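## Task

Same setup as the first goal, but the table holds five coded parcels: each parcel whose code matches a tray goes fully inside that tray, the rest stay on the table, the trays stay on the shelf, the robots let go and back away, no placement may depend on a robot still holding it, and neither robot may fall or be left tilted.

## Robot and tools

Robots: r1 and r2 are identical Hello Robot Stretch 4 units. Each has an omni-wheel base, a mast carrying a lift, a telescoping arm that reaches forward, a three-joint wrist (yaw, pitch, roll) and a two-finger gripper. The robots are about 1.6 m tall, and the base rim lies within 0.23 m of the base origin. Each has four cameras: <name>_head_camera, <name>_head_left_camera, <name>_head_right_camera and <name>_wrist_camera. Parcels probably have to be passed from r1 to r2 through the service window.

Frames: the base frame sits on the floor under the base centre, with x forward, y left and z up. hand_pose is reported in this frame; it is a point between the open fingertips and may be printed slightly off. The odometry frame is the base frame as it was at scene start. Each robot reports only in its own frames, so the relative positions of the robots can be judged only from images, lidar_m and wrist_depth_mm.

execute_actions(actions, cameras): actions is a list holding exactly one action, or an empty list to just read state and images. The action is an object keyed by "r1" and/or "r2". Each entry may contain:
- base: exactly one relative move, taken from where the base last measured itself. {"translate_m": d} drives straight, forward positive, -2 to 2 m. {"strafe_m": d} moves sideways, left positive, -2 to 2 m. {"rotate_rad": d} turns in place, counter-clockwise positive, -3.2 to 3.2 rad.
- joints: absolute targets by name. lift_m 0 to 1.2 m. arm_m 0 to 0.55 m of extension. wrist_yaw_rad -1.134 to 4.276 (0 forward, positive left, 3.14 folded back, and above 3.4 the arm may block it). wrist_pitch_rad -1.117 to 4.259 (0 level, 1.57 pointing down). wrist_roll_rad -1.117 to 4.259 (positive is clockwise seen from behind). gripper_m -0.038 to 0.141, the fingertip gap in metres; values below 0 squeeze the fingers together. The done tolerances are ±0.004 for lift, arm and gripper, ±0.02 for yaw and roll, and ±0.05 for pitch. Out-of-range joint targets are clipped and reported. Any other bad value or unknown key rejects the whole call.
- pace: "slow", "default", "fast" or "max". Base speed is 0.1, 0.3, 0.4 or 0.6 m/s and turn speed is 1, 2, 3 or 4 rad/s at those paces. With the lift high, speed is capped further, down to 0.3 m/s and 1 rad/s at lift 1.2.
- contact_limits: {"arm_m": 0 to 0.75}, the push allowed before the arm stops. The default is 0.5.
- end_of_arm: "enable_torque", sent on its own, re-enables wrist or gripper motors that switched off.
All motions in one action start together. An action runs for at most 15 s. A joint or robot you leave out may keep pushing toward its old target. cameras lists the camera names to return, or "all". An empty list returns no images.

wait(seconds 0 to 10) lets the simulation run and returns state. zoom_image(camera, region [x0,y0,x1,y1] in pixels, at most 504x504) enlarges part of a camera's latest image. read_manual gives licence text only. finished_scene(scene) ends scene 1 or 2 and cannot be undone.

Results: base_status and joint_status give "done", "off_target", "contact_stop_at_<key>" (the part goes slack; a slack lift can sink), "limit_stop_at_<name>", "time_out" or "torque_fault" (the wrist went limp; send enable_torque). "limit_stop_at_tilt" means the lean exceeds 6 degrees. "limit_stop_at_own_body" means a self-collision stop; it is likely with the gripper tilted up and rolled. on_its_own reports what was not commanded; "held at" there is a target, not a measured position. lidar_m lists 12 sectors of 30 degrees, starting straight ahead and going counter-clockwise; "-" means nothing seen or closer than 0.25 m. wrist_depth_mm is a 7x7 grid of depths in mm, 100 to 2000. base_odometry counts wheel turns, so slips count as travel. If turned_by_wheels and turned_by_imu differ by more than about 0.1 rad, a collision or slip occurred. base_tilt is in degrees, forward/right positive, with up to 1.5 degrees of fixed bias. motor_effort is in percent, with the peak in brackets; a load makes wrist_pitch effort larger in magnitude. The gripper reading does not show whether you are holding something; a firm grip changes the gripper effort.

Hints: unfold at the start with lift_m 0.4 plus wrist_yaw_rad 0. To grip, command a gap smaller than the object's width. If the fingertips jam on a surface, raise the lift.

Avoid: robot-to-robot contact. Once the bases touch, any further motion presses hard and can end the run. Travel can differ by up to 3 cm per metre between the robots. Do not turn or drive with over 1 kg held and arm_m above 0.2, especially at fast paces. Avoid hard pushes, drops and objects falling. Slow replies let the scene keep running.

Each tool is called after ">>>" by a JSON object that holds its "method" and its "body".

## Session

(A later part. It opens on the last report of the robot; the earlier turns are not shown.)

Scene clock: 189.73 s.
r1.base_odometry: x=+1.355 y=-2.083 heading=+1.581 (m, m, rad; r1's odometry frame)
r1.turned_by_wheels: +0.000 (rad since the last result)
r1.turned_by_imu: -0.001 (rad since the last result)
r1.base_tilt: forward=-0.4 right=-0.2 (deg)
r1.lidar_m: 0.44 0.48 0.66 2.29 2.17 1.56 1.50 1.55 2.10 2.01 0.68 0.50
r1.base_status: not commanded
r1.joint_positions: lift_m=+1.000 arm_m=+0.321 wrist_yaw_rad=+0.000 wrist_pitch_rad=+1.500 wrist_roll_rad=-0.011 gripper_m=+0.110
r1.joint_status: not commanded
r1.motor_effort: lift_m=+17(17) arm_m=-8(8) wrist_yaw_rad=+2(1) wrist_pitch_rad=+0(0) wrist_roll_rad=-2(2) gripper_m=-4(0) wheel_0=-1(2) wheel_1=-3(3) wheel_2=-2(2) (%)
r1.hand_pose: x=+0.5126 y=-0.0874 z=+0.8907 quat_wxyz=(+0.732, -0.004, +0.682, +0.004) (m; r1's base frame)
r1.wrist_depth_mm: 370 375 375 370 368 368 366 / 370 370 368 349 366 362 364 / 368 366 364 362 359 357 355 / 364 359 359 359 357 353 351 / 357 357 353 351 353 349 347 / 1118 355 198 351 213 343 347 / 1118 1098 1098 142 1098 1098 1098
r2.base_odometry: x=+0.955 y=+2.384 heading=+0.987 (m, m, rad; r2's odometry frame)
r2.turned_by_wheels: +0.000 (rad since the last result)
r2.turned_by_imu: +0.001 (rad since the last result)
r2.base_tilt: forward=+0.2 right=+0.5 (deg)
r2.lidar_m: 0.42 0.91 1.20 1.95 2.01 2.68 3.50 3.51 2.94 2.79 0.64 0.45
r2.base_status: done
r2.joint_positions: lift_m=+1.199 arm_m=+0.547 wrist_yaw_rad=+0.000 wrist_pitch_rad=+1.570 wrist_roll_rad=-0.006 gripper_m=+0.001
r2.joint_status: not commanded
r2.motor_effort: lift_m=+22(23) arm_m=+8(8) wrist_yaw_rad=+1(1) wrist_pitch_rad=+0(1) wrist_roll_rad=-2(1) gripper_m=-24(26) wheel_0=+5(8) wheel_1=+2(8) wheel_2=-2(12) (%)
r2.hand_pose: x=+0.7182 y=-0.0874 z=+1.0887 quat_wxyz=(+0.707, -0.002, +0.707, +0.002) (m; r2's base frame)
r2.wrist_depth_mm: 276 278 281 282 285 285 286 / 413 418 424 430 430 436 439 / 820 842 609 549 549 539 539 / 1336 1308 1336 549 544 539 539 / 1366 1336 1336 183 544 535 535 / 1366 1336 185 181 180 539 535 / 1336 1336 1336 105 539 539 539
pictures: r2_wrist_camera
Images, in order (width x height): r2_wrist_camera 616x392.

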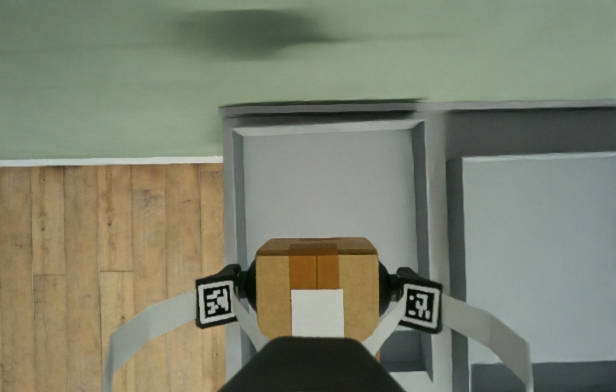

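>>> {"method": "execute_actions", "body": {"actions": [{"r1":{"base":{"strafe_m":0.015},"joints":{"arm_m":0.51,"wrist_pitch_rad":1.57}},"r2":{"joints":{"lift_m":0.93}}}], "cameras": []}}

>>> {"method": "execute_actions", "body": {"actions": [{"r1":{"joints":{"lift_m":0.885}},"r2":{"joints":{"gripper_m":0.07}}}], "cameras": ["r1_wrist_camera"]}}

>>> {"method": "execute_actions", "body": {"actions": [{"r1":{"joints":{"gripper_m":-0.01}},"r2":{"joints":{"lift_m":1.2}}}], "cameras": ["r2_wrist_camera"]}}

>>> {"method": "execute_actions", "body": {"actions": [{"r1":{"joints":{"lift_m":1.2,"arm_m":0.15}},"r2":{"base":{"rotate_rad":3.1},"joints":{"arm_m":0.1,"gripper_m":0.11}}}], "cameras": ["r1_wrist_camera"]}}

Scene clock: 199.17 s.
r1.base_odometry: x=+1.340 y=-2.083 heading=+1.581 (m, m, rad; r1's odometry frame)
r1.turned_by_wheels: +0.000 (rad since the last result)
r1.turned_by_imu: -0.001 (rad since the last result)
r1.base_tilt: forward=-0.4 right=-0.2 (deg)
r1.lidar_m: 0.43 0.46 0.65 2.24 2.16 1.58 1.51 1.58 2.12 2.02 0.66 0.50
r1.base_status: done
r1.joint_positions: lift_m=+1.000 arm_m=+0.509 wrist_yaw_rad=+0.000 wrist_pitch_rad=+1.570 wrist_roll_rad=-0.011 gripper_m=+0.110
r1.joint_status: all done
r1.motor_effort: lift_m=+17(17) arm_m=+8(8) wrist_yaw_rad=+1(3) wrist_pitch_rad=+1(4) wrist_roll_rad=-2(2) gripper_m=-2(1) wheel_0=-1(7) wheel_1=+0(7) wheel_2=+0(1) (%)
r1.hand_pose: x=+0.6798 y=-0.0874 z=+0.8900 quat_wxyz=(+0.707, -0.004, +0.707, +0.004) (m; r1's base frame)
r1.wrist_depth_mm: 359 357 351 351 351 349 347 / 359 355 357 351 349 349 347 / 357 355 355 351 351 349 347 / 357 355 353 351 351 347 345 / 357 355 353 301 351 347 345 / 357 355 198 349 213 345 343 / 355 353 353 142 349 345 343
r2.base_odometry: x=+0.955 y=+2.384 heading=+0.987 (m, m, rad; r2's odometry frame)
r2.turned_by_wheels: +0.000 (rad since the last result)
r2.turned_by_imu: -0.001 (rad since the last result)
r2.base_tilt: forward=+0.2 right=+0.5 (deg)
r2.lidar_m: 0.43 0.91 1.22 1.94 1.99 2.67 3.45 3.50 2.95 2.79 0.63 0.46
r2.base_status: not commanded
r2.joint_positions: lift_m=+0.930 arm_m=+0.547 wrist_yaw_rad=+0.000 wrist_pitch_rad=+1.570 wrist_roll_rad=-0.006 gripper_m=+0.001
r2.joint_status: all done
r2.motor_effort: lift_m=+16(21) arm_m=+8(8) wrist_yaw_rad=+1(0) wrist_pitch_rad=+0(1) wrist_roll_rad=-1(2) gripper_m=-26(26) wheel_0=+6(5) wheel_1=+2(2) wheel_2=-2(1) (%)
r2.hand_pose: x=+0.7182 y=-0.0874 z=+0.8200 quat_wxyz=(+0.707, -0.002, +0.707, +0.002) (m; r2's base frame)
r2.wrist_depth_mm: 276 262 260 249 249 250 252 / 413 285 283 281 279 276 276 / 820 286 285 282 279 276 236 / 1060 281 285 282 279 277 236 / 1060 278 285 182 279 277 240 / 1078 253 185 181 180 258 242 / 1060 267 286 105 279 278 245
pictures: none
No camera images: the call's "cameras" was empty. Leave "cameras" out to get every camera's image.

Scene clock: 200.70 s.
r1.base_odometry: x=+1.340 y=-2.083 heading=+1.581 (m, m, rad; r1's odometry frame)
r1.turned_by_wheels: +0.000 (rad since the last result)
r1.turned_by_imu: +0.000 (rad since the last result)
r1.base_tilt: forward=-0.4 right=-0.1 (deg)
r1.lidar_m: 0.45 0.50 0.65 2.26 2.21 1.59 1.49 1.56 2.11 2.00 0.65 0.47
r1.base_status: not commanded
r1.joint_positions: lift_m=+0.886 arm_m=+0.509 wrist_yaw_rad=-0.001 wrist_pitch_rad=+1.574 wrist_roll_rad=-0.011 gripper_m=+0.110
r1.joint_status: all done
r1.motor_effort: lift_m=+7(17) arm_m=+7(7) wrist_yaw_rad=+3(3) wrist_pitch_rad=-8(10) wrist_roll_rad=-2(2) gripper_m=-2(5) wheel_0=+0(1) wheel_1=+0(0) wheel_2=+0(0) (%)
r1.hand_pose: x=+0.6787 y=-0.0874 z=+0.7758 quat_wxyz=(+0.706, -0.004, +0.708, +0.004) (m; r1's base frame)
r1.wrist_depth_mm: 246 247 245 243 241 241 239 / 247 245 244 243 240 240 238 / 246 244 243 242 240 239 239 / 245 244 243 242 240 238 238 / 245 243 243 191 240 239 237 / 244 243 191 190 238 237 237 / 244 243 242 138 238 236 236
r2.base_odometry: x=+0.955 y=+2.384 heading=+0.987 (m, m, rad; r2's odometry frame)
r2.turned_by_wheels: +0.000 (rad since the last result)
r2.turned_by_imu: +0.000 (rad since the last result)
r2.base_tilt: forward=+0.2 right=+0.5 (deg)
r2.lidar_m: 0.43 0.93 1.22 1.94 2.00 2.63 3.46 3.51 2.93 2.78 0.65 0.45
r2.base_status: not commanded
r2.joint_positions: lift_m=+0.930 arm_m=+0.547 wrist_yaw_rad=+0.000 wrist_pitch_rad=+1.570 wrist_roll_rad=-0.006 gripper_m=+0.070
r2.joint_status: all done
r2.motor_effort: lift_m=+16(16) arm_m=+8(8) wrist_yaw_rad=+1(0) wrist_pitch_rad=+1(1) wrist_roll_rad=-1(1) gripper_m=-3(25) wheel_0=+6(6) wheel_1=+2(2) wheel_2=-2(2) (%)
r2.hand_pose: x=+0.7182 y=-0.0874 z=+0.8200 quat_wxyz=(+0.707, -0.002, +0.707, +0.002) (m; r2's base frame)
r2.wrist_depth_mm: 276 262 260 249 250 251 252 / 413 285 283 281 279 276 277 / 820 286 285 281 279 277 255 / 1078 282 285 281 279 277 237 / 1078 278 285 232 279 278 239 / 1060 274 218 232 196 277 243 / 1078 1060 286 105 279 277 245
pictures: r1_wrist_camera
Images, in order (width x height): r1_wrist_camera 616x392.

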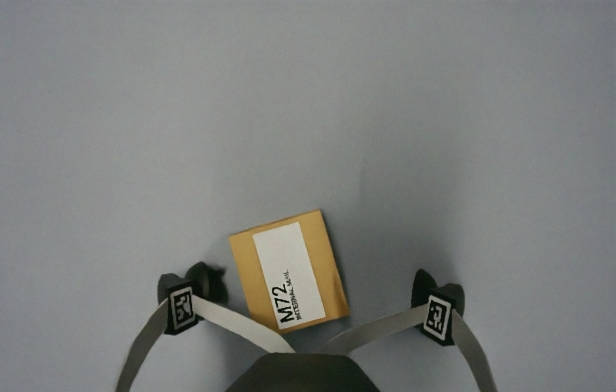

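Scene clock: 202.87 s.
r1.base_odometry: x=+1.340 y=-2.083 heading=+1.581 (m, m, rad; r1's odometry frame)
r1.turned_by_wheels: +0.000 (rad since the last result)
r1.turned_by_imu: +0.000 (rad since the last result)
r1.base_tilt: forward=-0.5 right=-0.2 (deg)
r1.lidar_m: 0.44 0.48 0.67 2.26 2.19 1.58 1.52 1.58 2.10 1.98 0.69 0.50
r1.base_status: not commanded
r1.joint_positions: lift_m=+0.885 arm_m=+0.509 wrist_yaw_rad=+0.000 wrist_pitch_rad=+1.570 wrist_roll_rad=-0.011 gripper_m=-0.009
r1.joint_status: all done
r1.motor_effort: lift_m=+16(16) arm_m=+7(7) wrist_yaw_rad=+1(4) wrist_pitch_rad=+2(11) wrist_roll_rad=-2(2) gripper_m=-23(27) wheel_0=-1(1) wheel_1=+0(0) wheel_2=+0(0) (%)
r1.hand_pose: x=+0.6800 y=-0.0874 z=+0.7750 quat_wxyz=(+0.708, -0.004, +0.707, +0.004) (m; r1's base frame)
r1.wrist_depth_mm: 240 239 238 236 235 234 232 / 241 238 237 236 234 233 232 / 240 238 236 236 235 233 232 / 239 237 236 236 235 233 232 / 239 237 237 177 234 233 231 / 238 238 179 177 195 232 231 / 238 236 236 235 233 154 230
r2.base_odometry: x=+0.955 y=+2.384 heading=+0.987 (m, m, rad; r2's odometry frame)
r2.turned_by_wheels: +0.000 (rad since the last result)
r2.turned_by_imu: +0.000 (rad since the last result)
r2.base_tilt: forward=+0.2 right=+0.5 (deg)
r2.lidar_m: 0.43 0.89 1.23 1.95 2.01 2.67 3.47 3.50 2.92 2.79 0.65 0.45
r2.base_status: not commanded
r2.joint_positions: lift_m=+1.199 arm_m=+0.547 wrist_yaw_rad=+0.000 wrist_pitch_rad=+1.570 wrist_roll_rad=-0.006 gripper_m=+0.070
r2.joint_status: all done
r2.motor_effort: lift_m=+23(24) arm_m=+8(8) wrist_yaw_rad=-1(0) wrist_pitch_rad=+0(1) wrist_roll_rad=+0(2) gripper_m=-3(3) wheel_0=+5(6) wheel_1=+2(2) wheel_2=-2(2) (%)
r2.hand_pose: x=+0.7182 y=-0.0874 z=+1.0887 quat_wxyz=(+0.707, -0.002, +0.707, +0.002) (m; r2's base frame)
r2.wrist_depth_mm: 276 277 281 282 283 285 286 / 413 418 424 427 433 436 436 / 820 842 609 549 544 544 539 / 1336 1336 1308 549 544 539 535 / 1336 1336 1336 549 544 539 535 / 1336 1308 521 554 195 539 535 / 1336 1336 1336 105 549 539 539
pictures: r2_wrist_camera
Images, in order (width x height): r2_wrist_camera 616x392.

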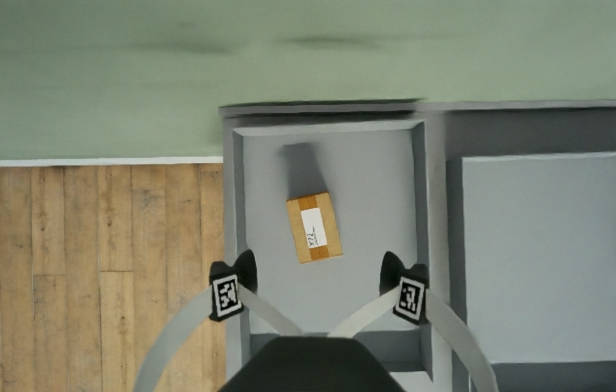

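Scene clock: 207.23 s.
r1.base_odometry: x=+1.340 y=-2.083 heading=+1.581 (m, m, rad; r1's odometry frame)
r1.turned_by_wheels: +0.000 (rad since the last result)
r1.turned_by_imu: -0.001 (rad since the last result)
r1.base_tilt: forward=-0.4 right=-0.1 (deg)
r1.lidar_m: 0.45 0.47 0.64 2.26 2.20 1.58 1.51 1.56 2.12 2.02 0.66 0.50
r1.base_status: not commanded
r1.joint_positions: lift_m=+1.199 arm_m=+0.151 wrist_yaw_rad=+0.000 wrist_pitch_rad=+1.570 wrist_roll_rad=-0.011 gripper_m=-0.009
r1.joint_status: all done
r1.motor_effort: lift_m=+24(27) arm_m=-8(8) wrist_yaw_rad=+2(1) wrist_pitch_rad=+0(2) wrist_roll_rad=-2(2) gripper_m=-24(25) wheel_0=+0(0) wheel_1=+0(0) wheel_2=+0(0) (%)
r1.hand_pose: x=+0.3224 y=-0.0874 z=+1.0889 quat_wxyz=(+0.707, -0.004, +0.707, +0.004) (m; r1's base frame)
r1.wrist_depth_mm: 564 564 559 559 554 549 544 / 564 559 559 554 549 549 544 / 1060 1205 1336 574 554 549 544 / 1366 1336 1366 1366 1336 1308 1308 / 1366 1336 1397 177 1336 1308 1308 / 1336 1366 179 177 196 1308 1308 / 1366 1336 1336 1118 1336 154 1308
r2.base_odometry: x=+0.955 y=+2.384 heading=-2.198 (m, m, rad; r2's odometry frame)
r2.turned_by_wheels: +3.099 (rad since the last result)
r2.turned_by_imu: +3.130 (rad since the last result)
r2.base_tilt: forward=+0.2 right=+0.5 (deg)
r2.lidar_m: 3.30 3.37 2.96 2.80 0.67 0.46 0.44 0.90 1.19 1.92 1.99 2.59
r2.base_status: done
r2.joint_positions: lift_m=+1.199 arm_m=+0.101 wrist_yaw_rad=+0.000 wrist_pitch_rad=+1.570 wrist_roll_rad=-0.006 gripper_m=+0.110
r2.joint_status: all done
r2.motor_effort: lift_m=+23(23) arm_m=-8(10) wrist_yaw_rad=+1(1) wrist_pitch_rad=-1(2) wrist_roll_rad=-2(2) gripper_m=-3(2) wheel_0=-5(9) wheel_1=-3(9) wheel_2=-5(11) (%)
r2.hand_pose: x=+0.2725 y=-0.0874 z=+1.0887 quat_wxyz=(+0.707, -0.002, +0.707, +0.002) (m; r2's base frame)
r2.wrist_depth_mm: 1366 1336 1281 1281 1281 1281 1255 / 1336 1336 1308 1308 1281 1281 1281 / 1336 1308 1308 1308 1308 1281 1255 / 1336 1336 1308 1308 1281 1281 1281 / 1336 1336 1308 1098 1308 1281 1281 / 1336 1336 204 1098 1308 1281 1281 / 1366 1336 1336 105 1281 1281 1281
pictures: r1_wrist_camera
Images, in order (width x height): r1_wrist_camera 616x392.

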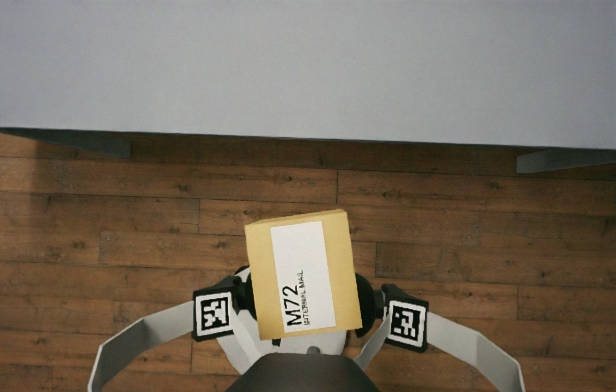

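>>> {"method": "execute_actions", "body": {"actions": [{"r1":{"base":{"rotate_rad":1.58}},"r2":{"base":{"rotate_rad":0.18}}}], "cameras": []}}

>>> {"method": "execute_actions", "body": {"actions": [{"r1":{"base":{"translate_m":1.25}},"r2":{"base":{"translate_m":2.0}}}], "cameras": []}}

>>> {"method": "execute_actions", "body": {"actions": [{"r1":{"base":{"strafe_m":-0.68}},"r2":{"base":{"translate_m":0.5}}}], "cameras": []}}

>>> {"method": "execute_actions", "body": {"actions": [{"r1":{"base":{"translate_m":0.45}},"r2":{"base":{"rotate_rad":-0.16}}}], "cameras": ["r1_head_left_camera","r2_head_left_camera"]}}

Scene clock: 223.37 s.
r1.base_odometry: x=+1.340 y=-2.084 heading=-3.123 (m, m, rad; r1's odometry frame)
r1.turned_by_wheels: +1.580 (rad since the last result)
r1.turned_by_imu: +1.569 (rad since the last result)
r1.base_tilt: forward=-0.4 right=+0.0 (deg)
r1.lidar_m: 2.26 2.16 1.59 1.51 1.59 2.10 2.00 0.67 0.48 0.45 0.49 0.68
r1.base_status: done
r1.joint_positions: lift_m=+1.199 arm_m=+0.151 wrist_yaw_rad=+0.000 wrist_pitch_rad=+1.570 wrist_roll_rad=-0.011 gripper_m=-0.009
r1.joint_status: not commanded
r1.motor_effort: lift_m=+24(24) arm_m=-7(7) wrist_yaw_rad=+2(2) wrist_pitch_rad=-1(1) wrist_roll_rad=-2(2) gripper_m=-27(24) wheel_0=-1(4) wheel_1=-3(6) wheel_2=-1(6) (%)
r1.hand_pose: x=+0.3224 y=-0.0874 z=+1.0889 quat_wxyz=(+0.707, -0.004, +0.707, +0.004) (m; r1's base frame)
r1.wrist_depth_mm: 1366 1366 1366 1366 1336 1336 1336 / 1366 1366 1366 1336 1336 1366 609 / 1366 1366 1366 1336 1336 1336 931 / 1366 1366 1336 1336 1336 1308 946 / 1336 1366 1366 177 1336 1336 931 / 1336 1366 178 177 195 1308 931 / 1397 1308 1366 1118 1336 154 554
r2.base_odometry: x=+0.955 y=+2.384 heading=-2.019 (m, m, rad; r2's odometry frame)
r2.turned_by_wheels: +0.179 (rad since the last result)
r2.turned_by_imu: +0.180 (rad since the last result)
r2.base_tilt: forward=+0.1 right=+0.5 (deg)
r2.lidar_m: 3.31 3.56 2.84 2.41 0.58 0.42 0.43 0.98 1.46 1.93 2.10 3.14
r2.base_status: done
r2.joint_positions: lift_m=+1.199 arm_m=+0.101 wrist_yaw_rad=+0.000 wrist_pitch_rad=+1.570 wrist_roll_rad=-0.006 gripper_m=+0.110
r2.joint_status: not commanded
r2.motor_effort: lift_m=+23(23) arm_m=-8(8) wrist_yaw_rad=+2(1) wrist_pitch_rad=-2(3) wrist_roll_rad=-1(1) gripper_m=-1(1) wheel_0=-5(8) wheel_1=-3(9) wheel_2=-6(9) (%)
r2.hand_pose: x=+0.2725 y=-0.0874 z=+1.0887 quat_wxyz=(+0.707, -0.002, +0.707, +0.002) (m; r2's base frame)
r2.wrist_depth_mm: 1336 1336 1308 1281 1281 1281 1255 / 1336 1308 1336 1308 1281 1281 1281 / 1336 1336 1308 1308 1308 1308 1281 / 1336 1336 1336 1281 1308 1281 1281 / 1336 1336 1336 1098 1308 1281 1281 / 1336 1336 204 1098 1308 1281 1281 / 1366 1336 1308 105 1308 1281 1281
pictures: none
No camera images: the call's "cameras" was empty. Leave "cameras" out to get every camera's image.

Scene clock: 231.50 s.
r1.base_odometry: x=+0.090 y=-2.107 heading=-3.122 (m, m, rad; r1's odometry frame)
r1.turned_by_wheels: +0.000 (rad since the last result)
r1.turned_by_imu: -0.005 (rad since the last result)
r1.base_tilt: forward=-0.4 right=-0.1 (deg)
r1.lidar_m: 1.02 1.02 1.45 1.52 1.57 2.15 3.30 0.73 0.86 3.20 1.34 1.07
r1.base_status: done
r1.joint_positions: lift_m=+1.199 arm_m=+0.151 wrist_yaw_rad=+0.000 wrist_pitch_rad=+1.570 wrist_roll_rad=-0.011 gripper_m=-0.009
r1.joint_status: not commanded
r1.motor_effort: lift_m=+24(24) arm_m=-7(8) wrist_yaw_rad=+2(2) wrist_pitch_rad=+0(0) wrist_roll_rad=-2(2) gripper_m=-26(25) wheel_0=+2(5) wheel_1=+0(6) wheel_2=+2(9) (%)
r1.hand_pose: x=+0.3224 y=-0.0874 z=+1.0889 quat_wxyz=(+0.707, -0.004, +0.707, +0.004) (m; r1's base frame)
r1.wrist_depth_mm: 1366 1366 1366 1336 1336 1336 1308 / 1397 1366 1366 1336 1366 1336 1336 / 1366 1366 1336 1366 1308 1308 1308 / 1366 1366 1366 1336 1336 1308 1308 / 1366 1366 1366 177 1308 1336 1308 / 1366 1336 179 177 195 1308 1308 / 1366 1366 1336 1118 1336 155 1308
r2.base_odometry: x=+0.089 y=+0.582 heading=-2.018 (m, m, rad; r2's odometry frame)
r2.turned_by_wheels: +0.000 (rad since the last result)
r2.turned_by_imu: +0.004 (rad since the last result)
r2.base_tilt: forward=+0.2 right=+0.5 (deg)
r2.lidar_m: 1.29 1.41 2.34 2.55 2.78 2.47 2.88 2.81 2.19 2.14 1.74 1.43
r2.base_status: done
r2.joint_positions: lift_m=+1.199 arm_m=+0.101 wrist_yaw_rad=+0.000 wrist_pitch_rad=+1.570 wrist_roll_rad=-0.006 gripper_m=+0.110
r2.joint_status: not commanded
r2.motor_effort: lift_m=+22(23) arm_m=-8(8) wrist_yaw_rad=+0(1) wrist_pitch_rad=-2(2) wrist_roll_rad=-1(1) gripper_m=-3(1) wheel_0=+4(11) wheel_1=+2(8) wheel_2=-2(12) (%)
r2.hand_pose: x=+0.2724 y=-0.0874 z=+1.0887 quat_wxyz=(+0.707, -0.002, +0.707, +0.002) (m; r2's base frame)
r2.wrist_depth_mm: 1336 1336 1308 1281 1308 1281 1281 / 1336 1336 1308 1336 1281 1281 1281 / 1336 1336 1336 1308 1308 1255 1255 / 1336 1336 1308 1308 1281 1281 1281 / 1336 1308 1336 1118 1308 1281 1281 / 1336 1308 204 1118 1281 1281 1281 / 1366 1336 1308 105 1281 1281 1281
pictures: none
No camera images: the call's "cameras" was empty. Leave "cameras" out to get every camera's image.

Scene clock: 235.10 s.
r1.base_odometry: x=+0.077 y=-1.428 heading=-3.122 (m, m, rad; r1's odometry frame)
r1.turned_by_wheels: +0.000 (rad since the last result)
r1.turned_by_imu: -0.001 (rad since the last result)
r1.base_tilt: forward=-0.3 right=-0.2 (deg)
r1.lidar_m: 0.91 1.06 1.43 2.17 2.27 0.60 0.55 0.59 2.63 2.53 1.47 0.96
r1.base_status: done
r1.joint_positions: lift_m=+1.199 arm_m=+0.151 wrist_yaw_rad=+0.000 wrist_pitch_rad=+1.570 wrist_roll_rad=-0.011 gripper_m=-0.009
r1.joint_status: not commanded
r1.motor_effort: lift_m=+23(23) arm_m=-7(8) wrist_yaw_rad=+3(2) wrist_pitch_rad=+0(0) wrist_roll_rad=-2(2) gripper_m=-25(28) wheel_0=-1(7) wheel_1=+0(9) wheel_2=+0(1) (%)
r1.hand_pose: x=+0.3224 y=-0.0874 z=+1.0889 quat_wxyz=(+0.707, -0.004, +0.707, +0.004) (m; r1's base frame)
r1.wrist_depth_mm: 1366 1366 1336 1366 1336 1336 1308 / 1397 1366 1366 1366 1366 1336 1336 / 1366 1336 1366 1336 1366 1308 1308 / 1397 1366 1336 1336 1336 1366 1336 / 1397 1336 1366 177 1336 1308 1336 / 1366 1366 178 177 196 1336 1336 / 1336 1336 1336 1118 1308 154 1308
r2.base_odometry: x=-0.127 y=+0.131 heading=-2.018 (m, m, rad; r2's odometry frame)
r2.turned_by_wheels: +0.000 (rad since the last result)
r2.turned_by_imu: +0.001 (rad since the last result)
r2.base_tilt: forward=+0.2 right=+0.5 (deg)
r2.lidar_m: 0.78 0.90 1.53 2.47 2.69 3.42 3.38 2.87 2.26 2.23 1.18 0.92
r2.base_status: done
r2.joint_positions: lift_m=+1.199 arm_m=+0.101 wrist_yaw_rad=+0.000 wrist_pitch_rad=+1.570 wrist_roll_rad=-0.006 gripper_m=+0.110
r2.joint_status: not commanded
r2.motor_effort: lift_m=+23(22) arm_m=-8(8) wrist_yaw_rad=+0(0) wrist_pitch_rad=-2(2) wrist_roll_rad=-1(2) gripper_m=-2(2) wheel_0=+4(9) wheel_1=+3(8) wheel_2=-4(13) (%)
r2.hand_pose: x=+0.2724 y=-0.0874 z=+1.0887 quat_wxyz=(+0.707, -0.002, +0.707, +0.002) (m; r2's base frame)
r2.wrist_depth_mm: 1336 1336 1308 1308 1229 1160 1098 / 1366 1336 1308 1308 1281 1308 1255 / 1336 1336 1308 1308 1281 1281 1281 / 1336 1336 1336 1308 1308 1281 1281 / 1336 1336 1308 1098 1308 1281 1308 / 1336 1336 204 1098 1308 1281 1281 / 1366 1336 1336 105 1308 1281 1255
pictures: none
No camera images: the call's "cameras" was empty. Leave "cameras" out to get every camera's image.

Scene clock: 238.07 s.
r1.base_odometry: x=-0.373 y=-1.436 heading=-3.122 (m, m, rad; r1's odometry frame)
r1.turned_by_wheels: +0.000 (rad since the last result)
r1.turned_by_imu: -0.002 (rad since the last result)
r1.base_tilt: forward=-0.3 right=-0.2 (deg)
r1.lidar_m: 0.46 0.61 0.84 2.19 2.27 3.09 1.00 1.07 2.62 2.38 0.69 0.51
r1.base_status: done
r1.joint_positions: lift_m=+1.199 arm_m=+0.151 wrist_yaw_rad=+0.000 wrist_pitch_rad=+1.570 wrist_roll_rad=-0.011 gripper_m=-0.009
r1.joint_status: not commanded
r1.motor_effort: lift_m=+23(23) arm_m=-7(7) wrist_yaw_rad=+2(2) wrist_pitch_rad=-1(0) wrist_roll_rad=-2(2) gripper_m=-25(24) wheel_0=+0(5) wheel_1=+0(5) wheel_2=+1(10) (%)
r1.hand_pose: x=+0.3224 y=-0.0874 z=+1.0889 quat_wxyz=(+0.707, -0.004, +0.707, +0.004) (m; r1's base frame)
r1.wrist_depth_mm: 492 484 418 418 415 413 410 / 759 741 415 415 415 413 407 / 1366 1336 1336 1281 1255 1205 1182 / 1366 1366 1366 1366 1308 1336 1336 / 1366 1336 1336 177 1366 1308 1336 / 1366 1336 179 177 196 1336 1336 / 1366 1366 1366 1118 1336 154 1308
r2.base_odometry: x=-0.127 y=+0.131 heading=-2.177 (m, m, rad; r2's odometry frame)
r2.turned_by_wheels: -0.159 (rad since the last result)
r2.turned_by_imu: -0.161 (rad since the last result)
r2.base_tilt: forward=+0.1 right=+0.5 (deg)
r2.lidar_m: 0.81 0.83 1.27 2.48 2.56 3.43 3.49 3.32 2.34 2.23 1.36 0.95
r2.base_status: done
r2.joint_positions: lift_m=+1.199 arm_m=+0.101 wrist_yaw_rad=+0.000 wrist_pitch_rad=+1.570 wrist_roll_rad=-0.006 gripper_m=+0.110
r2.joint_status: not commanded
r2.motor_effort: lift_m=+22(22) arm_m=-8(8) wrist_yaw_rad=+0(1) wrist_pitch_rad=-1(0) wrist_roll_rad=+0(0) gripper_m=-2(1) wheel_0=+5(9) wheel_1=+4(6) wheel_2=+4(8) (%)
r2.hand_pose: x=+0.2724 y=-0.0874 z=+1.0887 quat_wxyz=(+0.707, -0.002, +0.707, +0.002) (m; r2's base frame)
r2.wrist_depth_mm: 1281 1308 1308 1308 1308 1281 1281 / 1336 1336 1308 1308 1336 1281 1281 / 1336 1336 1308 1308 1281 1281 1281 / 1336 1336 1308 1308 1281 1281 1281 / 1336 1336 1336 1098 1308 1308 1281 / 1336 1366 204 1098 1281 1308 1281 / 1366 1308 1308 105 1308 1281 1281
pictures: r1_head_left_camera, r2_head_left_camera
Images, in order (width x height): r1_head_left_camera 420x672, r2_head_left_camera 420x672.

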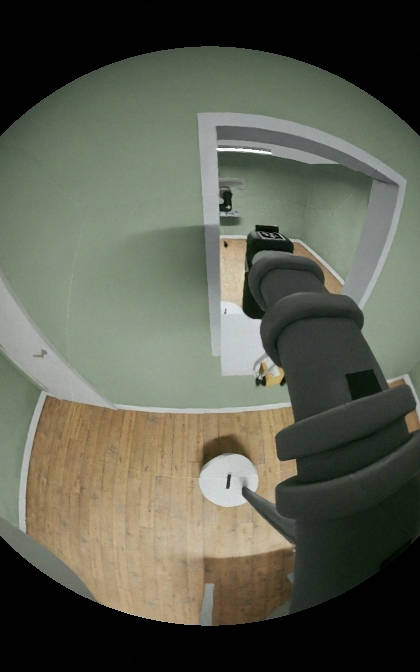

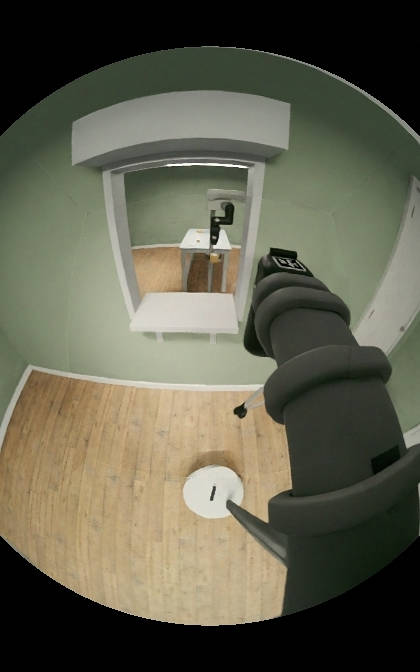

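r1 is over the counter. Place; r2 strafe left.

>>> {"method": "execute_actions", "body": {"actions": [{"r1":{"joints":{"arm_m":0.55}},"r2":{"base":{"strafe_m":0.2}}}], "cameras": ["r1_wrist_camera"]}}

>>> {"method": "execute_actions", "body": {"actions": [{"r1":{"joints":{"lift_m":1.04}},"r2":{"base":{"translate_m":0.28}}}], "cameras": []}}

>>> {"method": "execute_actions", "body": {"actions": [{"r1":{"joints":{"gripper_m":0.11}}}], "cameras": []}}

>>> {"method": "execute_actions", "body": {"actions": [{"r1":{"joints":{"lift_m":1.2,"arm_m":0.1}}}], "cameras": []}}

>>> {"method": "execute_actions", "body": {"actions": [{"r1":{"base":{"translate_m":-0.5}},"r2":{"joints":{"arm_m":0.5}}}], "cameras": ["r2_wrist_camera"]}}

Scene clock: 248.53 s.
r1.base_odometry: x=-0.373 y=-1.436 heading=-3.122 (m, m, rad; r1's odometry frame)
r1.turned_by_wheels: +0.000 (rad since the last result)
r1.turned_by_imu: -0.001 (rad since the last result)
r1.base_tilt: forward=-0.4 right=-0.2 (deg)
r1.lidar_m: 0.45 0.60 0.80 2.18 2.28 3.09 1.02 1.09 2.64 2.34 0.70 0.49
r1.base_status: not commanded
r1.joint_positions: lift_m=+1.199 arm_m=+0.546 wrist_yaw_rad=+0.000 wrist_pitch_rad=+1.570 wrist_roll_rad=-0.011 gripper_m=-0.009
r1.joint_status: all done
joint sent to its limit — the command would take r1.arm_m past its upper limit, so that joint was sent only as far as its limit.
r1.motor_effort: lift_m=+23(23) arm_m=+8(8) wrist_yaw_rad=+1(1) wrist_pitch_rad=+1(0) wrist_roll_rad=-2(2) gripper_m=-25(24) wheel_0=+1(1) wheel_1=+0(0) wheel_2=+0(0) (%)
r1.hand_pose: x=+0.7176 y=-0.0874 z=+1.0889 quat_wxyz=(+0.707, -0.004, +0.707, +0.004) (m; r1's base frame)
r1.wrist_depth_mm: 1366 1366 1336 1366 1366 1336 1336 / 1366 1366 1366 1336 1336 1308 1308 / 1336 1366 1366 1336 1281 1308 1308 / 1366 1366 413 413 410 410 407 / 307 327 415 178 410 407 407 / 190 265 178 177 195 410 404 / 192 270 415 410 410 154 404
r2.base_odometry: x=+0.037 y=+0.017 heading=-2.177 (m, m, rad; r2's odometry frame)
r2.turned_by_wheels: +0.000 (rad since the last result)
r2.turned_by_imu: +0.000 (rad since the last result)
r2.base_tilt: forward=+0.2 right=+0.5 (deg)
r2.lidar_m: 0.80 0.84 1.25 2.28 2.37 3.16 3.48 3.48 2.52 2.43 1.36 0.85
r2.base_status: done
r2.joint_positions: lift_m=+1.199 arm_m=+0.101 wrist_yaw_rad=+0.000 wrist_pitch_rad=+1.570 wrist_roll_rad=-0.006 gripper_m=+0.110
r2.joint_status: not commanded
r2.motor_effort: lift_m=+22(22) arm_m=-8(8) wrist_yaw_rad=+1(0) wrist_pitch_rad=-2(2) wrist_roll_rad=-2(1) gripper_m=-3(2) wheel_0=-2(11) wheel_1=+0(12) wheel_2=+0(2) (%)
r2.hand_pose: x=+0.2724 y=-0.0874 z=+1.0887 quat_wxyz=(+0.707, -0.002, +0.707, +0.002) (m; r2's base frame)
r2.wrist_depth_mm: 1308 1308 1281 1281 1281 1281 1281 / 1336 1308 1336 1308 1308 1281 1281 / 1336 1336 1308 1308 1281 1281 1281 / 1336 1336 1336 1281 1308 1308 1281 / 1336 1336 1308 1098 1281 1281 1281 / 1336 1336 204 1098 1308 1281 1255 / 1366 1336 1336 105 1308 1281 1281
pictures: r1_wrist_camera
Images, in order (width x height): r1_wrist_camera 616x392.

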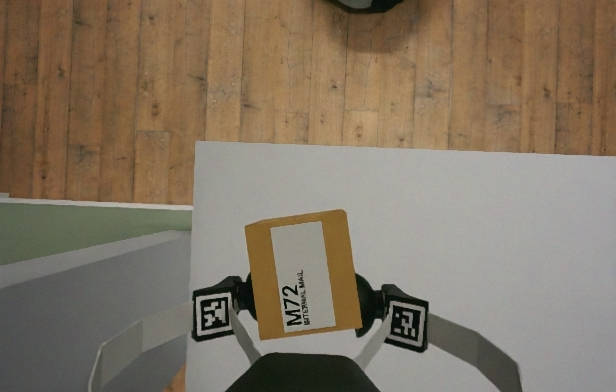

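Scene clock: 250.93 s.
r1.base_odometry: x=-0.373 y=-1.436 heading=-3.122 (m, m, rad; r1's odometry frame)
r1.turned_by_wheels: +0.000 (rad since the last result)
r1.turned_by_imu: -0.001 (rad since the last result)
r1.base_tilt: forward=-0.4 right=-0.2 (deg)
r1.lidar_m: 0.45 0.60 0.83 2.19 2.26 3.10 1.00 1.09 2.63 2.35 0.68 0.50
r1.base_status: not commanded
r1.joint_positions: lift_m=+1.040 arm_m=+0.546 wrist_yaw_rad=+0.000 wrist_pitch_rad=+1.570 wrist_roll_rad=-0.011 gripper_m=-0.009
r1.joint_status: all done
r1.motor_effort: lift_m=+17(21) arm_m=+7(8) wrist_yaw_rad=+1(1) wrist_pitch_rad=+0(1) wrist_roll_rad=-2(2) gripper_m=-26(25) wheel_0=+1(1) wheel_1=+0(0) wheel_2=+0(0) (%)
r1.hand_pose: x=+0.7177 y=-0.0874 z=+0.9300 quat_wxyz=(+0.707, -0.004, +0.707, +0.004) (m; r1's base frame)
r1.wrist_depth_mm: 1205 1205 1182 1160 960 1160 1160 / 1229 1182 1205 1205 1182 1182 1160 / 1205 256 255 253 251 251 249 / 1205 255 254 252 251 249 248 / 307 254 254 177 251 249 247 / 190 254 179 177 196 248 248 / 192 254 252 251 250 154 247
r2.base_odometry: x=-0.122 y=-0.213 heading=-2.177 (m, m, rad; r2's odometry frame)
r2.turned_by_wheels: +0.000 (rad since the last result)
r2.turned_by_imu: +0.001 (rad since the last result)
r2.base_tilt: forward=+0.2 right=+0.5 (deg)
r2.lidar_m: 0.50 0.53 0.89 2.23 2.36 3.16 3.76 3.60 2.55 2.44 0.95 0.53
r2.base_status: done
r2.joint_positions: lift_m=+1.199 arm_m=+0.101 wrist_yaw_rad=+0.000 wrist_pitch_rad=+1.570 wrist_roll_rad=-0.006 gripper_m=+0.110
r2.joint_status: not commanded
r2.motor_effort: lift_m=+22(23) arm_m=-8(8) wrist_yaw_rad=+1(1) wrist_pitch_rad=-1(2) wrist_roll_rad=+0(1) gripper_m=-2(1) wheel_0=+4(8) wheel_1=+3(8) wheel_2=-2(12) (%)
r2.hand_pose: x=+0.2724 y=-0.0874 z=+1.0887 quat_wxyz=(+0.707, -0.002, +0.707, +0.002) (m; r2's base frame)
r2.wrist_depth_mm: 442 445 449 449 715 707 707 / 1042 1060 1060 1078 1078 1078 1078 / 1336 1336 1308 1308 1281 1308 1281 / 1336 1336 1308 1308 1308 1281 1281 / 1336 1336 1308 1098 1308 1281 1281 / 1336 1336 204 1098 1281 1308 1281 / 1336 1336 1336 105 1308 1281 1281
pictures: none
No camera images: the call's "cameras" was empty. Leave "cameras" out to get every camera's image.

Scene clock: 252.93 s.
r1.base_odometry: x=-0.373 y=-1.436 heading=-3.122 (m, m, rad; r1's odometry frame)
r1.turned_by_wheels: +0.000 (rad since the last result)
r1.turned_by_imu: +0.000 (rad since the last result)
r1.base_tilt: forward=-0.4 right=-0.2 (deg)
r1.lidar_m: 0.46 0.59 0.81 2.21 2.28 3.13 0.98 1.08 2.63 2.38 0.70 0.50
r1.base_status: not commanded
r1.joint_positions: lift_m=+1.040 arm_m=+0.546 wrist_yaw_rad=+0.000 wrist_pitch_rad=+1.570 wrist_roll_rad=-0.011 gripper_m=+0.110
r1.joint_status: all done
r1.motor_effort: lift_m=+17(17) arm_m=+7(8) wrist_yaw_rad=+1(1) wrist_pitch_rad=+0(1) wrist_roll_rad=-2(2) gripper_m=+0(27) wheel_0=+0(1) wheel_1=+0(0) wheel_2=+0(1) (%)
r1.hand_pose: x=+0.7176 y=-0.0874 z=+0.9300 quat_wxyz=(+0.707, -0.004, +0.707, +0.004) (m; r1's base frame)
r1.wrist_depth_mm: 1205 1182 1182 1182 946 1160 1182 / 1205 1182 1205 1182 1160 1182 1160 / 1229 256 255 254 251 249 248 / 1205 255 254 253 251 250 249 / 307 255 253 202 251 249 248 / 191 253 198 202 211 249 248 / 192 254 252 142 249 249 248
r2.base_odometry: x=-0.122 y=-0.213 heading=-2.177 (m, m, rad; r2's odometry frame)
r2.turned_by_wheels: +0.000 (rad since the last result)
r2.turned_by_imu: +0.000 (rad since the last result)
r2.base_tilt: forward=+0.2 right=+0.5 (deg)
r2.lidar_m: 0.51 0.53 0.89 2.25 2.38 3.17 3.77 3.62 2.53 2.42 0.93 0.55
r2.base_status: not commanded
r2.joint_positions: lift_m=+1.199 arm_m=+0.101 wrist_yaw_rad=+0.000 wrist_pitch_rad=+1.570 wrist_roll_rad=-0.006 gripper_m=+0.110
r2.joint_status: not commanded
r2.motor_effort: lift_m=+22(22) arm_m=-8(8) wrist_yaw_rad=+1(1) wrist_pitch_rad=-1(1) wrist_roll_rad=-2(1) gripper_m=-1(2) wheel_0=+5(5) wheel_1=+3(3) wheel_2=-3(2) (%)
r2.hand_pose: x=+0.2724 y=-0.0874 z=+1.0887 quat_wxyz=(+0.707, -0.002, +0.707, +0.002) (m; r2's base frame)
r2.wrist_depth_mm: 439 445 445 452 707 715 707 / 1042 1060 1042 1060 1060 1078 1078 / 1366 1308 1308 1308 1281 1255 1281 / 1336 1308 1336 1308 1281 1281 1281 / 1366 1336 1308 1098 1308 1281 1281 / 1336 1336 204 1098 1308 1281 1281 / 1336 1308 1308 105 1308 1308 1281
pictures: none
No camera images: the call's "cameras" was empty. Leave "cameras" out to get every camera's image.

Scene clock: 255.33 s.
r1.base_odometry: x=-0.373 y=-1.436 heading=-3.122 (m, m, rad; r1's odometry frame)
r1.turned_by_wheels: +0.000 (rad since the last result)
r1.turned_by_imu: -0.001 (rad since the last result)
r1.base_tilt: forward=-0.5 right=-0.3 (deg)
r1.lidar_m: 0.45 0.58 0.82 2.18 2.28 3.14 1.00 1.08 2.62 2.37 0.65 0.50
r1.base_status: not commanded
r1.joint_positions: lift_m=+1.199 arm_m=+0.101 wrist_yaw_rad=+0.000 wrist_pitch_rad=+1.570 wrist_roll_rad=-0.011 gripper_m=+0.110
r1.joint_status: all done
r1.motor_effort: lift_m=+24(25) arm_m=-8(8) wrist_yaw_rad=+2(1) wrist_pitch_rad=+0(0) wrist_roll_rad=-2(2) gripper_m=+1(3) wheel_0=+0(0) wheel_1=+0(0) wheel_2=+0(0) (%)
r1.hand_pose: x=+0.2724 y=-0.0874 z=+1.0889 quat_wxyz=(+0.707, -0.004, +0.707, +0.004) (m; r1's base frame)
r1.wrist_depth_mm: 603 591 421 413 415 415 410 / 960 917 878 866 831 798 445 / 1336 1336 1366 1336 1336 1336 1336 / 1366 1336 1366 1366 1308 1336 1336 / 1336 1366 1366 1160 1308 1308 1308 / 1366 1366 198 1098 213 1308 1336 / 1366 1397 1336 142 1366 1336 1308
r2.base_odometry: x=-0.122 y=-0.213 heading=-2.177 (m, m, rad; r2's odometry frame)
r2.turned_by_wheels: +0.000 (rad since the last result)
r2.turned_by_imu: +0.000 (rad since the last result)
r2.base_tilt: forward=+0.2 right=+0.5 (deg)
r2.lidar_m: 0.50 0.52 0.90 2.23 2.36 3.17 3.77 3.59 2.56 2.43 0.95 0.55
r2.base_status: not commanded
r2.joint_positions: lift_m=+1.199 arm_m=+0.101 wrist_yaw_rad=+0.000 wrist_pitch_rad=+1.570 wrist_roll_rad=-0.006 gripper_m=+0.110
r2.joint_status: not commanded
r2.motor_effort: lift_m=+22(22) arm_m=-8(8) wrist_yaw_rad=+2(1) wrist_pitch_rad=-2(1) wrist_roll_rad=-2(1) gripper_m=-1(2) wheel_0=+4(4) wheel_1=+3(3) wheel_2=-3(2) (%)
r2.hand_pose: x=+0.2724 y=-0.0874 z=+1.0887 quat_wxyz=(+0.707, -0.002, +0.707, +0.002) (m; r2's base frame)
r2.wrist_depth_mm: 442 445 445 449 715 707 707 / 1042 1042 1060 1078 1060 1060 1078 / 1336 1336 1308 1308 1308 1281 1281 / 1336 1336 1336 1336 1308 1281 1281 / 1336 1336 1336 1118 1308 1281 1281 / 1336 1336 204 1098 1308 1281 1281 / 1336 1336 1336 105 1308 1281 1281
pictures: none
No camera images: the call's "cameras" was empty. Leave "cameras" out to get every camera's image.

Scene clock: 258.50 s.
r1.base_odometry: x=+0.127 y=-1.427 heading=-3.123 (m, m, rad; r1's odometry frame)
r1.turned_by_wheels: +0.000 (rad since the last result)
r1.turned_by_imu: +0.001 (rad since the last result)
r1.base_tilt: forward=-0.5 right=-0.1 (deg)
r1.lidar_m: 0.93 1.12 1.49 2.18 2.26 0.53 0.52 0.55 0.76 2.54 1.56 1.03
r1.base_status: done
r1.joint_positions: lift_m=+1.199 arm_m=+0.101 wrist_yaw_rad=+0.000 wrist_pitch_rad=+1.570 wrist_roll_rad=-0.011 gripper_m=+0.110
r1.joint_status: not commanded
r1.motor_effort: lift_m=+24(24) arm_m=-7(8) wrist_yaw_rad=+2(2) wrist_pitch_rad=+0(0) wrist_roll_rad=-2(2) gripper_m=-2(2) wheel_0=-1(5) wheel_1=-1(6) wheel_2=+0(8) (%)
r1.hand_pose: x=+0.2723 y=-0.0874 z=+1.0889 quat_wxyz=(+0.707, -0.004, +0.707, +0.004) (m; r1's base frame)
r1.wrist_depth_mm: 1366 1366 1336 1366 1366 1366 1366 / 1366 1397 1366 1336 1308 1336 1336 / 1366 1366 1336 1336 1336 1336 1308 / 1366 1336 1366 1336 1336 1336 1281 / 1366 1366 1366 1160 1308 1308 1308 / 1366 1336 198 1118 213 1308 1308 / 1366 1336 1336 143 1336 1336 1308
r2.base_odometry: x=-0.122 y=-0.213 heading=-2.177 (m, m, rad; r2's odometry frame)
r2.turned_by_wheels: +0.000 (rad since the last result)
r2.turned_by_imu: +0.000 (rad since the last result)
r2.base_tilt: forward=+0.2 right=+0.5 (deg)
r2.lidar_m: 0.50 0.53 0.88 2.26 2.36 3.17 3.78 3.61 2.55 2.44 0.92 0.54
r2.base_status: not commanded
r2.joint_positions: lift_m=+1.199 arm_m=+0.499 wrist_yaw_rad=+0.000 wrist_pitch_rad=+1.570 wrist_roll_rad=-0.006 gripper_m=+0.110
r2.joint_status: all done
r2.motor_effort: lift_m=+22(22) arm_m=+8(9) wrist_yaw_rad=+0(1) wrist_pitch_rad=-1(1) wrist_roll_rad=-1(2) gripper_m=-2(1) wheel_0=+4(5) wheel_1=+3(3) wheel_2=-3(2) (%)
r2.hand_pose: x=+0.6698 y=-0.0874 z=+1.0887 quat_wxyz=(+0.707, -0.002, +0.707, +0.002) (m; r2's base frame)
r2.wrist_depth_mm: 1336 1308 1308 1308 1281 1281 1255 / 427 421 418 413 410 410 1281 / 427 421 418 415 413 407 291 / 424 424 418 413 413 410 293 / 427 424 418 415 410 410 293 / 424 427 203 415 364 407 1255 / 430 424 421 105 413 1281 1281
pictures: r2_wrist_camera
Images, in order (width x height): r2_wrist_camera 616x392.

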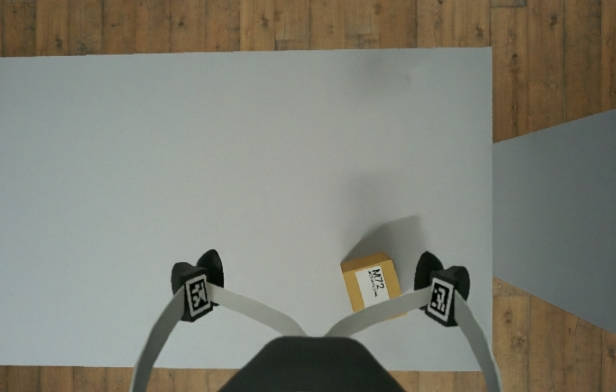

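Box is right 65px (~0.07) and slightly near (~0.03).

>>> {"method": "execute_actions", "body": {"actions": [{"r2":{"base":{"strafe_m":-0.07},"joints":{"arm_m":0.47}}}], "cameras": []}}

>>> {"method": "execute_actions", "body": {"actions": [{"r2":{"joints":{"lift_m":1.03}}}], "cameras": ["r2_wrist_camera"]}}

>>> {"method": "execute_actions", "body": {"actions": [{"r2":{"joints":{"gripper_m":-0.01}}}], "cameras": []}}

>>> {"method": "execute_actions", "body": {"actions": [{"r2":{"joints":{"lift_m":1.2,"arm_m":0.15}}}], "cameras": ["r2_wrist_camera"]}}

Scene clock: 265.03 s.
r1.base_odometry: x=+0.127 y=-1.427 heading=-3.123 (m, m, rad; r1's odometry frame)
r1.turned_by_wheels: +0.000 (rad since the last result)
r1.turned_by_imu: -0.001 (rad since the last result)
r1.base_tilt: forward=-0.4 right=-0.2 (deg)
r1.lidar_m: 0.96 1.12 1.48 2.19 2.28 0.54 0.52 0.53 0.78 2.53 1.57 1.03
r1.base_status: not commanded
r1.joint_positions: lift_m=+1.199 arm_m=+0.101 wrist_yaw_rad=+0.000 wrist_pitch_rad=+1.570 wrist_roll_rad=-0.011 gripper_m=+0.110
r1.joint_status: not commanded
r1.motor_effort: lift_m=+24(23) arm_m=-8(8) wrist_yaw_rad=+2(2) wrist_pitch_rad=-1(1) wrist_roll_rad=-2(2) gripper_m=-1(3) wheel_0=-1(1) wheel_1=-1(1) wheel_2=+0(0) (%)
r1.hand_pose: x=+0.2723 y=-0.0874 z=+1.0889 quat_wxyz=(+0.707, -0.004, +0.707, +0.004) (m; r1's base frame)
r1.wrist_depth_mm: 1366 1366 1336 1336 1308 1336 1336 / 1366 1366 1366 1336 1336 1336 1336 / 1366 1366 1366 1336 1336 1366 1308 / 1366 1397 1336 1336 1336 1308 1308 / 1336 1336 1366 1138 1336 1336 1308 / 1366 1366 198 1118 213 1308 1336 / 1366 1336 1336 143 1336 1308 1308
r2.base_odometry: x=-0.180 y=-0.173 heading=-2.177 (m, m, rad; r2's odometry frame)
r2.turned_by_wheels: +0.000 (rad since the last result)
r2.turned_by_imu: +0.000 (rad since the last result)
r2.base_tilt: forward=+0.2 right=+0.5 (deg)
r2.lidar_m: 0.50 0.52 0.88 2.26 2.44 3.28 3.78 3.51 2.48 2.37 0.91 0.54
r2.base_status: done
r2.joint_positions: lift_m=+1.199 arm_m=+0.471 wrist_yaw_rad=+0.000 wrist_pitch_rad=+1.570 wrist_roll_rad=-0.006 gripper_m=+0.110
r2.joint_status: all done
r2.motor_effort: lift_m=+22(22) arm_m=-8(10) wrist_yaw_rad=-1(1) wrist_pitch_rad=+0(0) wrist_roll_rad=-1(2) gripper_m=-1(1) wheel_0=+1(14) wheel_1=-1(9) wheel_2=+0(4) (%)
r2.hand_pose: x=+0.6426 y=-0.0874 z=+1.0887 quat_wxyz=(+0.707, -0.002, +0.707, +0.002) (m; r2's base frame)
r2.wrist_depth_mm: 1336 1308 418 415 413 1281 1281 / 424 421 418 413 410 291 193 / 427 421 418 415 410 268 194 / 427 421 421 415 413 270 195 / 427 424 418 366 415 270 194 / 427 424 204 415 410 1281 1281 / 1336 1336 1336 105 1308 1281 1281
pictures: none
No camera images: the call's "cameras" was empty. Leave "cameras" out to get every camera's image.

Scene clock: 266.83 s.
r1.base_odometry: x=+0.127 y=-1.427 heading=-3.123 (m, m, rad; r1's odometry frame)
r1.turned_by_wheels: +0.000 (rad since the last result)
r1.turned_by_imu: +0.000 (rad since the last result)
r1.base_tilt: forward=-0.4 right=-0.1 (deg)
r1.lidar_m: 0.94 1.13 1.47 2.18 2.28 0.53 0.50 0.56 0.74 2.51 1.58 1.03
r1.base_status: not commanded
r1.joint_positions: lift_m=+1.199 arm_m=+0.101 wrist_yaw_rad=+0.000 wrist_pitch_rad=+1.570 wrist_roll_rad=-0.011 gripper_m=+0.110
r1.joint_status: not commanded
r1.motor_effort: lift_m=+23(23) arm_m=-8(7) wrist_yaw_rad=+2(2) wrist_pitch_rad=+0(0) wrist_roll_rad=-2(2) gripper_m=+4(2) wheel_0=-1(1) wheel_1=-2(2) wheel_2=+0(0) (%)
r1.hand_pose: x=+0.2723 y=-0.0874 z=+1.0889 quat_wxyz=(+0.707, -0.004, +0.707, +0.004) (m; r1's base frame)
r1.wrist_depth_mm: 1366 1366 1366 1336 1366 1336 1308 / 1366 1366 1366 1336 1336 1336 1336 / 1366 1366 1366 1336 1336 1336 1308 / 1366 1366 1336 1336 1366 1308 1336 / 1366 1336 1336 1138 1336 1336 1336 / 1336 1336 198 1118 214 1336 1308 / 1366 1366 1366 143 1308 1308 1308
r2.base_odometry: x=-0.180 y=-0.173 heading=-2.177 (m, m, rad; r2's odometry frame)
r2.turned_by_wheels: +0.000 (rad since the last result)
r2.turned_by_imu: +0.000 (rad since the last result)
r2.base_tilt: forward=+0.2 right=+0.5 (deg)
r2.lidar_m: 0.51 0.53 0.91 2.24 2.44 3.30 3.75 3.48 2.48 2.36 0.94 0.53
r2.base_status: not commanded
r2.joint_positions: lift_m=+1.030 arm_m=+0.471 wrist_yaw_rad=+0.000 wrist_pitch_rad=+1.570 wrist_roll_rad=-0.006 gripper_m=+0.110
r2.joint_status: all done
r2.motor_effort: lift_m=+16(21) arm_m=-8(8) wrist_yaw_rad=-1(0) wrist_pitch_rad=+1(0) wrist_roll_rad=-1(1) gripper_m=-1(2) wheel_0=+1(1) wheel_1=-1(1) wheel_2=+0(0) (%)
r2.hand_pose: x=+0.6426 y=-0.0874 z=+0.9200 quat_wxyz=(+0.707, -0.002, +0.707, +0.002) (m; r2's base frame)
r2.wrist_depth_mm: 252 251 248 246 244 243 1098 / 252 251 249 246 244 242 193 / 253 251 249 247 244 242 194 / 253 251 249 247 244 242 194 / 254 252 249 246 245 242 194 / 254 252 199 197 244 243 661 / 254 252 250 105 245 243 1098
pictures: r2_wrist_camera
Images, in order (width x height): r2_wrist_camera 616x392.

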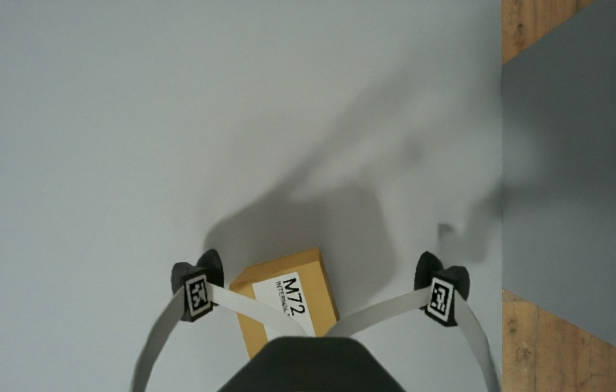

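Scene clock: 268.83 s.
r1.base_odometry: x=+0.127 y=-1.427 heading=-3.123 (m, m, rad; r1's odometry frame)
r1.turned_by_wheels: +0.000 (rad since the last result)
r1.turned_by_imu: +0.000 (rad since the last result)
r1.base_tilt: forward=-0.4 right=-0.2 (deg)
r1.lidar_m: 0.96 1.13 1.49 2.18 2.28 0.55 0.50 0.54 0.73 2.54 1.56 1.01
r1.base_status: not commanded
r1.joint_positions: lift_m=+1.199 arm_m=+0.101 wrist_yaw_rad=+0.000 wrist_pitch_rad=+1.570 wrist_roll_rad=-0.011 gripper_m=+0.110
r1.joint_status: not commanded
r1.motor_effort: lift_m=+23(23) arm_m=-8(7) wrist_yaw_rad=+2(2) wrist_pitch_rad=+0(1) wrist_roll_rad=-2(2) gripper_m=-4(0) wheel_0=-1(1) wheel_1=-2(2) wheel_2=+0(0) (%)
r1.hand_pose: x=+0.2723 y=-0.0874 z=+1.0889 quat_wxyz=(+0.707, -0.004, +0.707, +0.004) (m; r1's base frame)
r1.wrist_depth_mm: 1366 1336 1336 1336 1336 1336 1308 / 1366 1366 1336 1336 1336 1336 1336 / 1366 1366 1366 1308 1336 1308 1336 / 1366 1336 1336 1366 1336 1308 1308 / 1366 1366 1336 1138 1336 1336 1336 / 1366 1366 198 1118 213 1336 1308 / 1366 1336 1336 142 1336 1336 1308
r2.base_odometry: x=-0.180 y=-0.173 heading=-2.177 (m, m, rad; r2's odometry frame)
r2.turned_by_wheels: +0.000 (rad since the last result)
r2.turned_by_imu: +0.000 (rad since the last result)
r2.base_tilt: forward=+0.2 right=+0.5 (deg)
r2.lidar_m: 0.49 0.54 0.87 2.22 2.47 3.24 3.75 3.50 2.46 2.37 0.94 0.54
r2.base_status: not commanded
r2.joint_positions: lift_m=+1.030 arm_m=+0.471 wrist_yaw_rad=+0.000 wrist_pitch_rad=+1.570 wrist_roll_rad=-0.006 gripper_m=-0.009
r2.joint_status: all done
r2.motor_effort: lift_m=+16(16) arm_m=-8(8) wrist_yaw_rad=+1(1) wrist_pitch_rad=-1(1) wrist_roll_rad=-3(1) gripper_m=-23(27) wheel_0=+1(2) wheel_1=-1(1) wheel_2=+0(0) (%)
r2.hand_pose: x=+0.6426 y=-0.0874 z=+0.9200 quat_wxyz=(+0.707, -0.002, +0.707, +0.002) (m; r2's base frame)
r2.wrist_depth_mm: 253 250 248 246 243 242 1118 / 252 250 248 246 244 242 193 / 253 250 249 247 244 242 193 / 254 252 249 246 245 243 194 / 253 252 249 247 244 242 193 / 254 252 185 182 181 242 661 / 254 252 251 105 245 244 1098
pictures: none
No camera images: the call's "cameras" was empty. Leave "cameras" out to get every camera's image.

Scene clock: 270.90 s.
r1.base_odometry: x=+0.127 y=-1.427 heading=-3.123 (m, m, rad; r1's odometry frame)
r1.turned_by_wheels: +0.000 (rad since the last result)
r1.turned_by_imu: +0.000 (rad since the last result)
r1.base_tilt: forward=-0.4 right=-0.2 (deg)
r1.lidar_m: 0.93 1.12 1.50 2.18 2.28 0.57 0.49 0.54 0.77 2.53 1.56 1.01
r1.base_status: not commanded
r1.joint_positions: lift_m=+1.199 arm_m=+0.101 wrist_yaw_rad=+0.000 wrist_pitch_rad=+1.570 wrist_roll_rad=-0.011 gripper_m=+0.110
r1.joint_status: not commanded
r1.motor_effort: lift_m=+23(24) arm_m=-8(7) wrist_yaw_rad=+3(2) wrist_pitch_rad=-1(1) wrist_roll_rad=-2(2) gripper_m=-2(3) wheel_0=-1(1) wheel_1=-2(1) wheel_2=+0(0) (%)
r1.hand_pose: x=+0.2723 y=-0.0874 z=+1.0889 quat_wxyz=(+0.707, -0.004, +0.707, +0.004) (m; r1's base frame)
r1.wrist_depth_mm: 1366 1336 1366 1336 1308 1336 1336 / 1397 1366 1366 1336 1336 1336 1308 / 1397 1366 1366 1336 1366 1336 1336 / 1366 1366 1366 1366 1336 1308 1336 / 1397 1336 1366 1138 1366 1308 1308 / 1366 1336 198 1118 213 1336 1336 / 1397 1336 1336 143 1336 1308 1308
r2.base_odometry: x=-0.180 y=-0.173 heading=-2.177 (m, m, rad; r2's odometry frame)
r2.turned_by_wheels: +0.000 (rad since the last result)
r2.turned_by_imu: +0.000 (rad since the last result)
r2.base_tilt: forward=+0.2 right=+0.5 (deg)
r2.lidar_m: 0.51 0.54 0.89 2.28 2.46 3.27 3.76 3.49 2.48 2.36 0.95 0.54
r2.base_status: not commanded
r2.joint_positions: lift_m=+1.199 arm_m=+0.151 wrist_yaw_rad=+0.000 wrist_pitch_rad=+1.570 wrist_roll_rad=-0.006 gripper_m=-0.009
r2.joint_status: all done
r2.motor_effort: lift_m=+23(24) arm_m=-8(9) wrist_yaw_rad=+1(1) wrist_pitch_rad=-2(2) wrist_roll_rad=-1(1) gripper_m=-25(26) wheel_0=+1(1) wheel_1=-1(1) wheel_2=+0(0) (%)
r2.hand_pose: x=+0.3225 y=-0.0874 z=+1.0887 quat_wxyz=(+0.707, -0.002, +0.707, +0.002) (m; r2's base frame)
r2.wrist_depth_mm: 427 421 415 413 410 597 603 / 904 904 904 904 904 917 904 / 1366 1336 1308 1308 1281 1281 1281 / 1366 1336 1308 1308 1281 1281 1281 / 1336 1336 1336 1308 1308 1281 1255 / 1336 1336 185 182 182 1281 1281 / 1336 1336 1308 105 1308 1281 1281
pictures: r2_wrist_camera
Images, in order (width x height): r2_wrist_camera 616x392.

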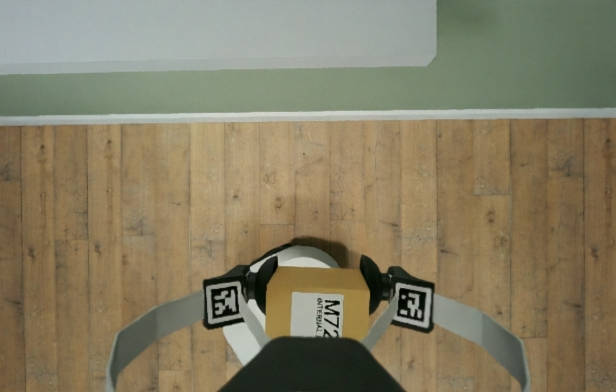

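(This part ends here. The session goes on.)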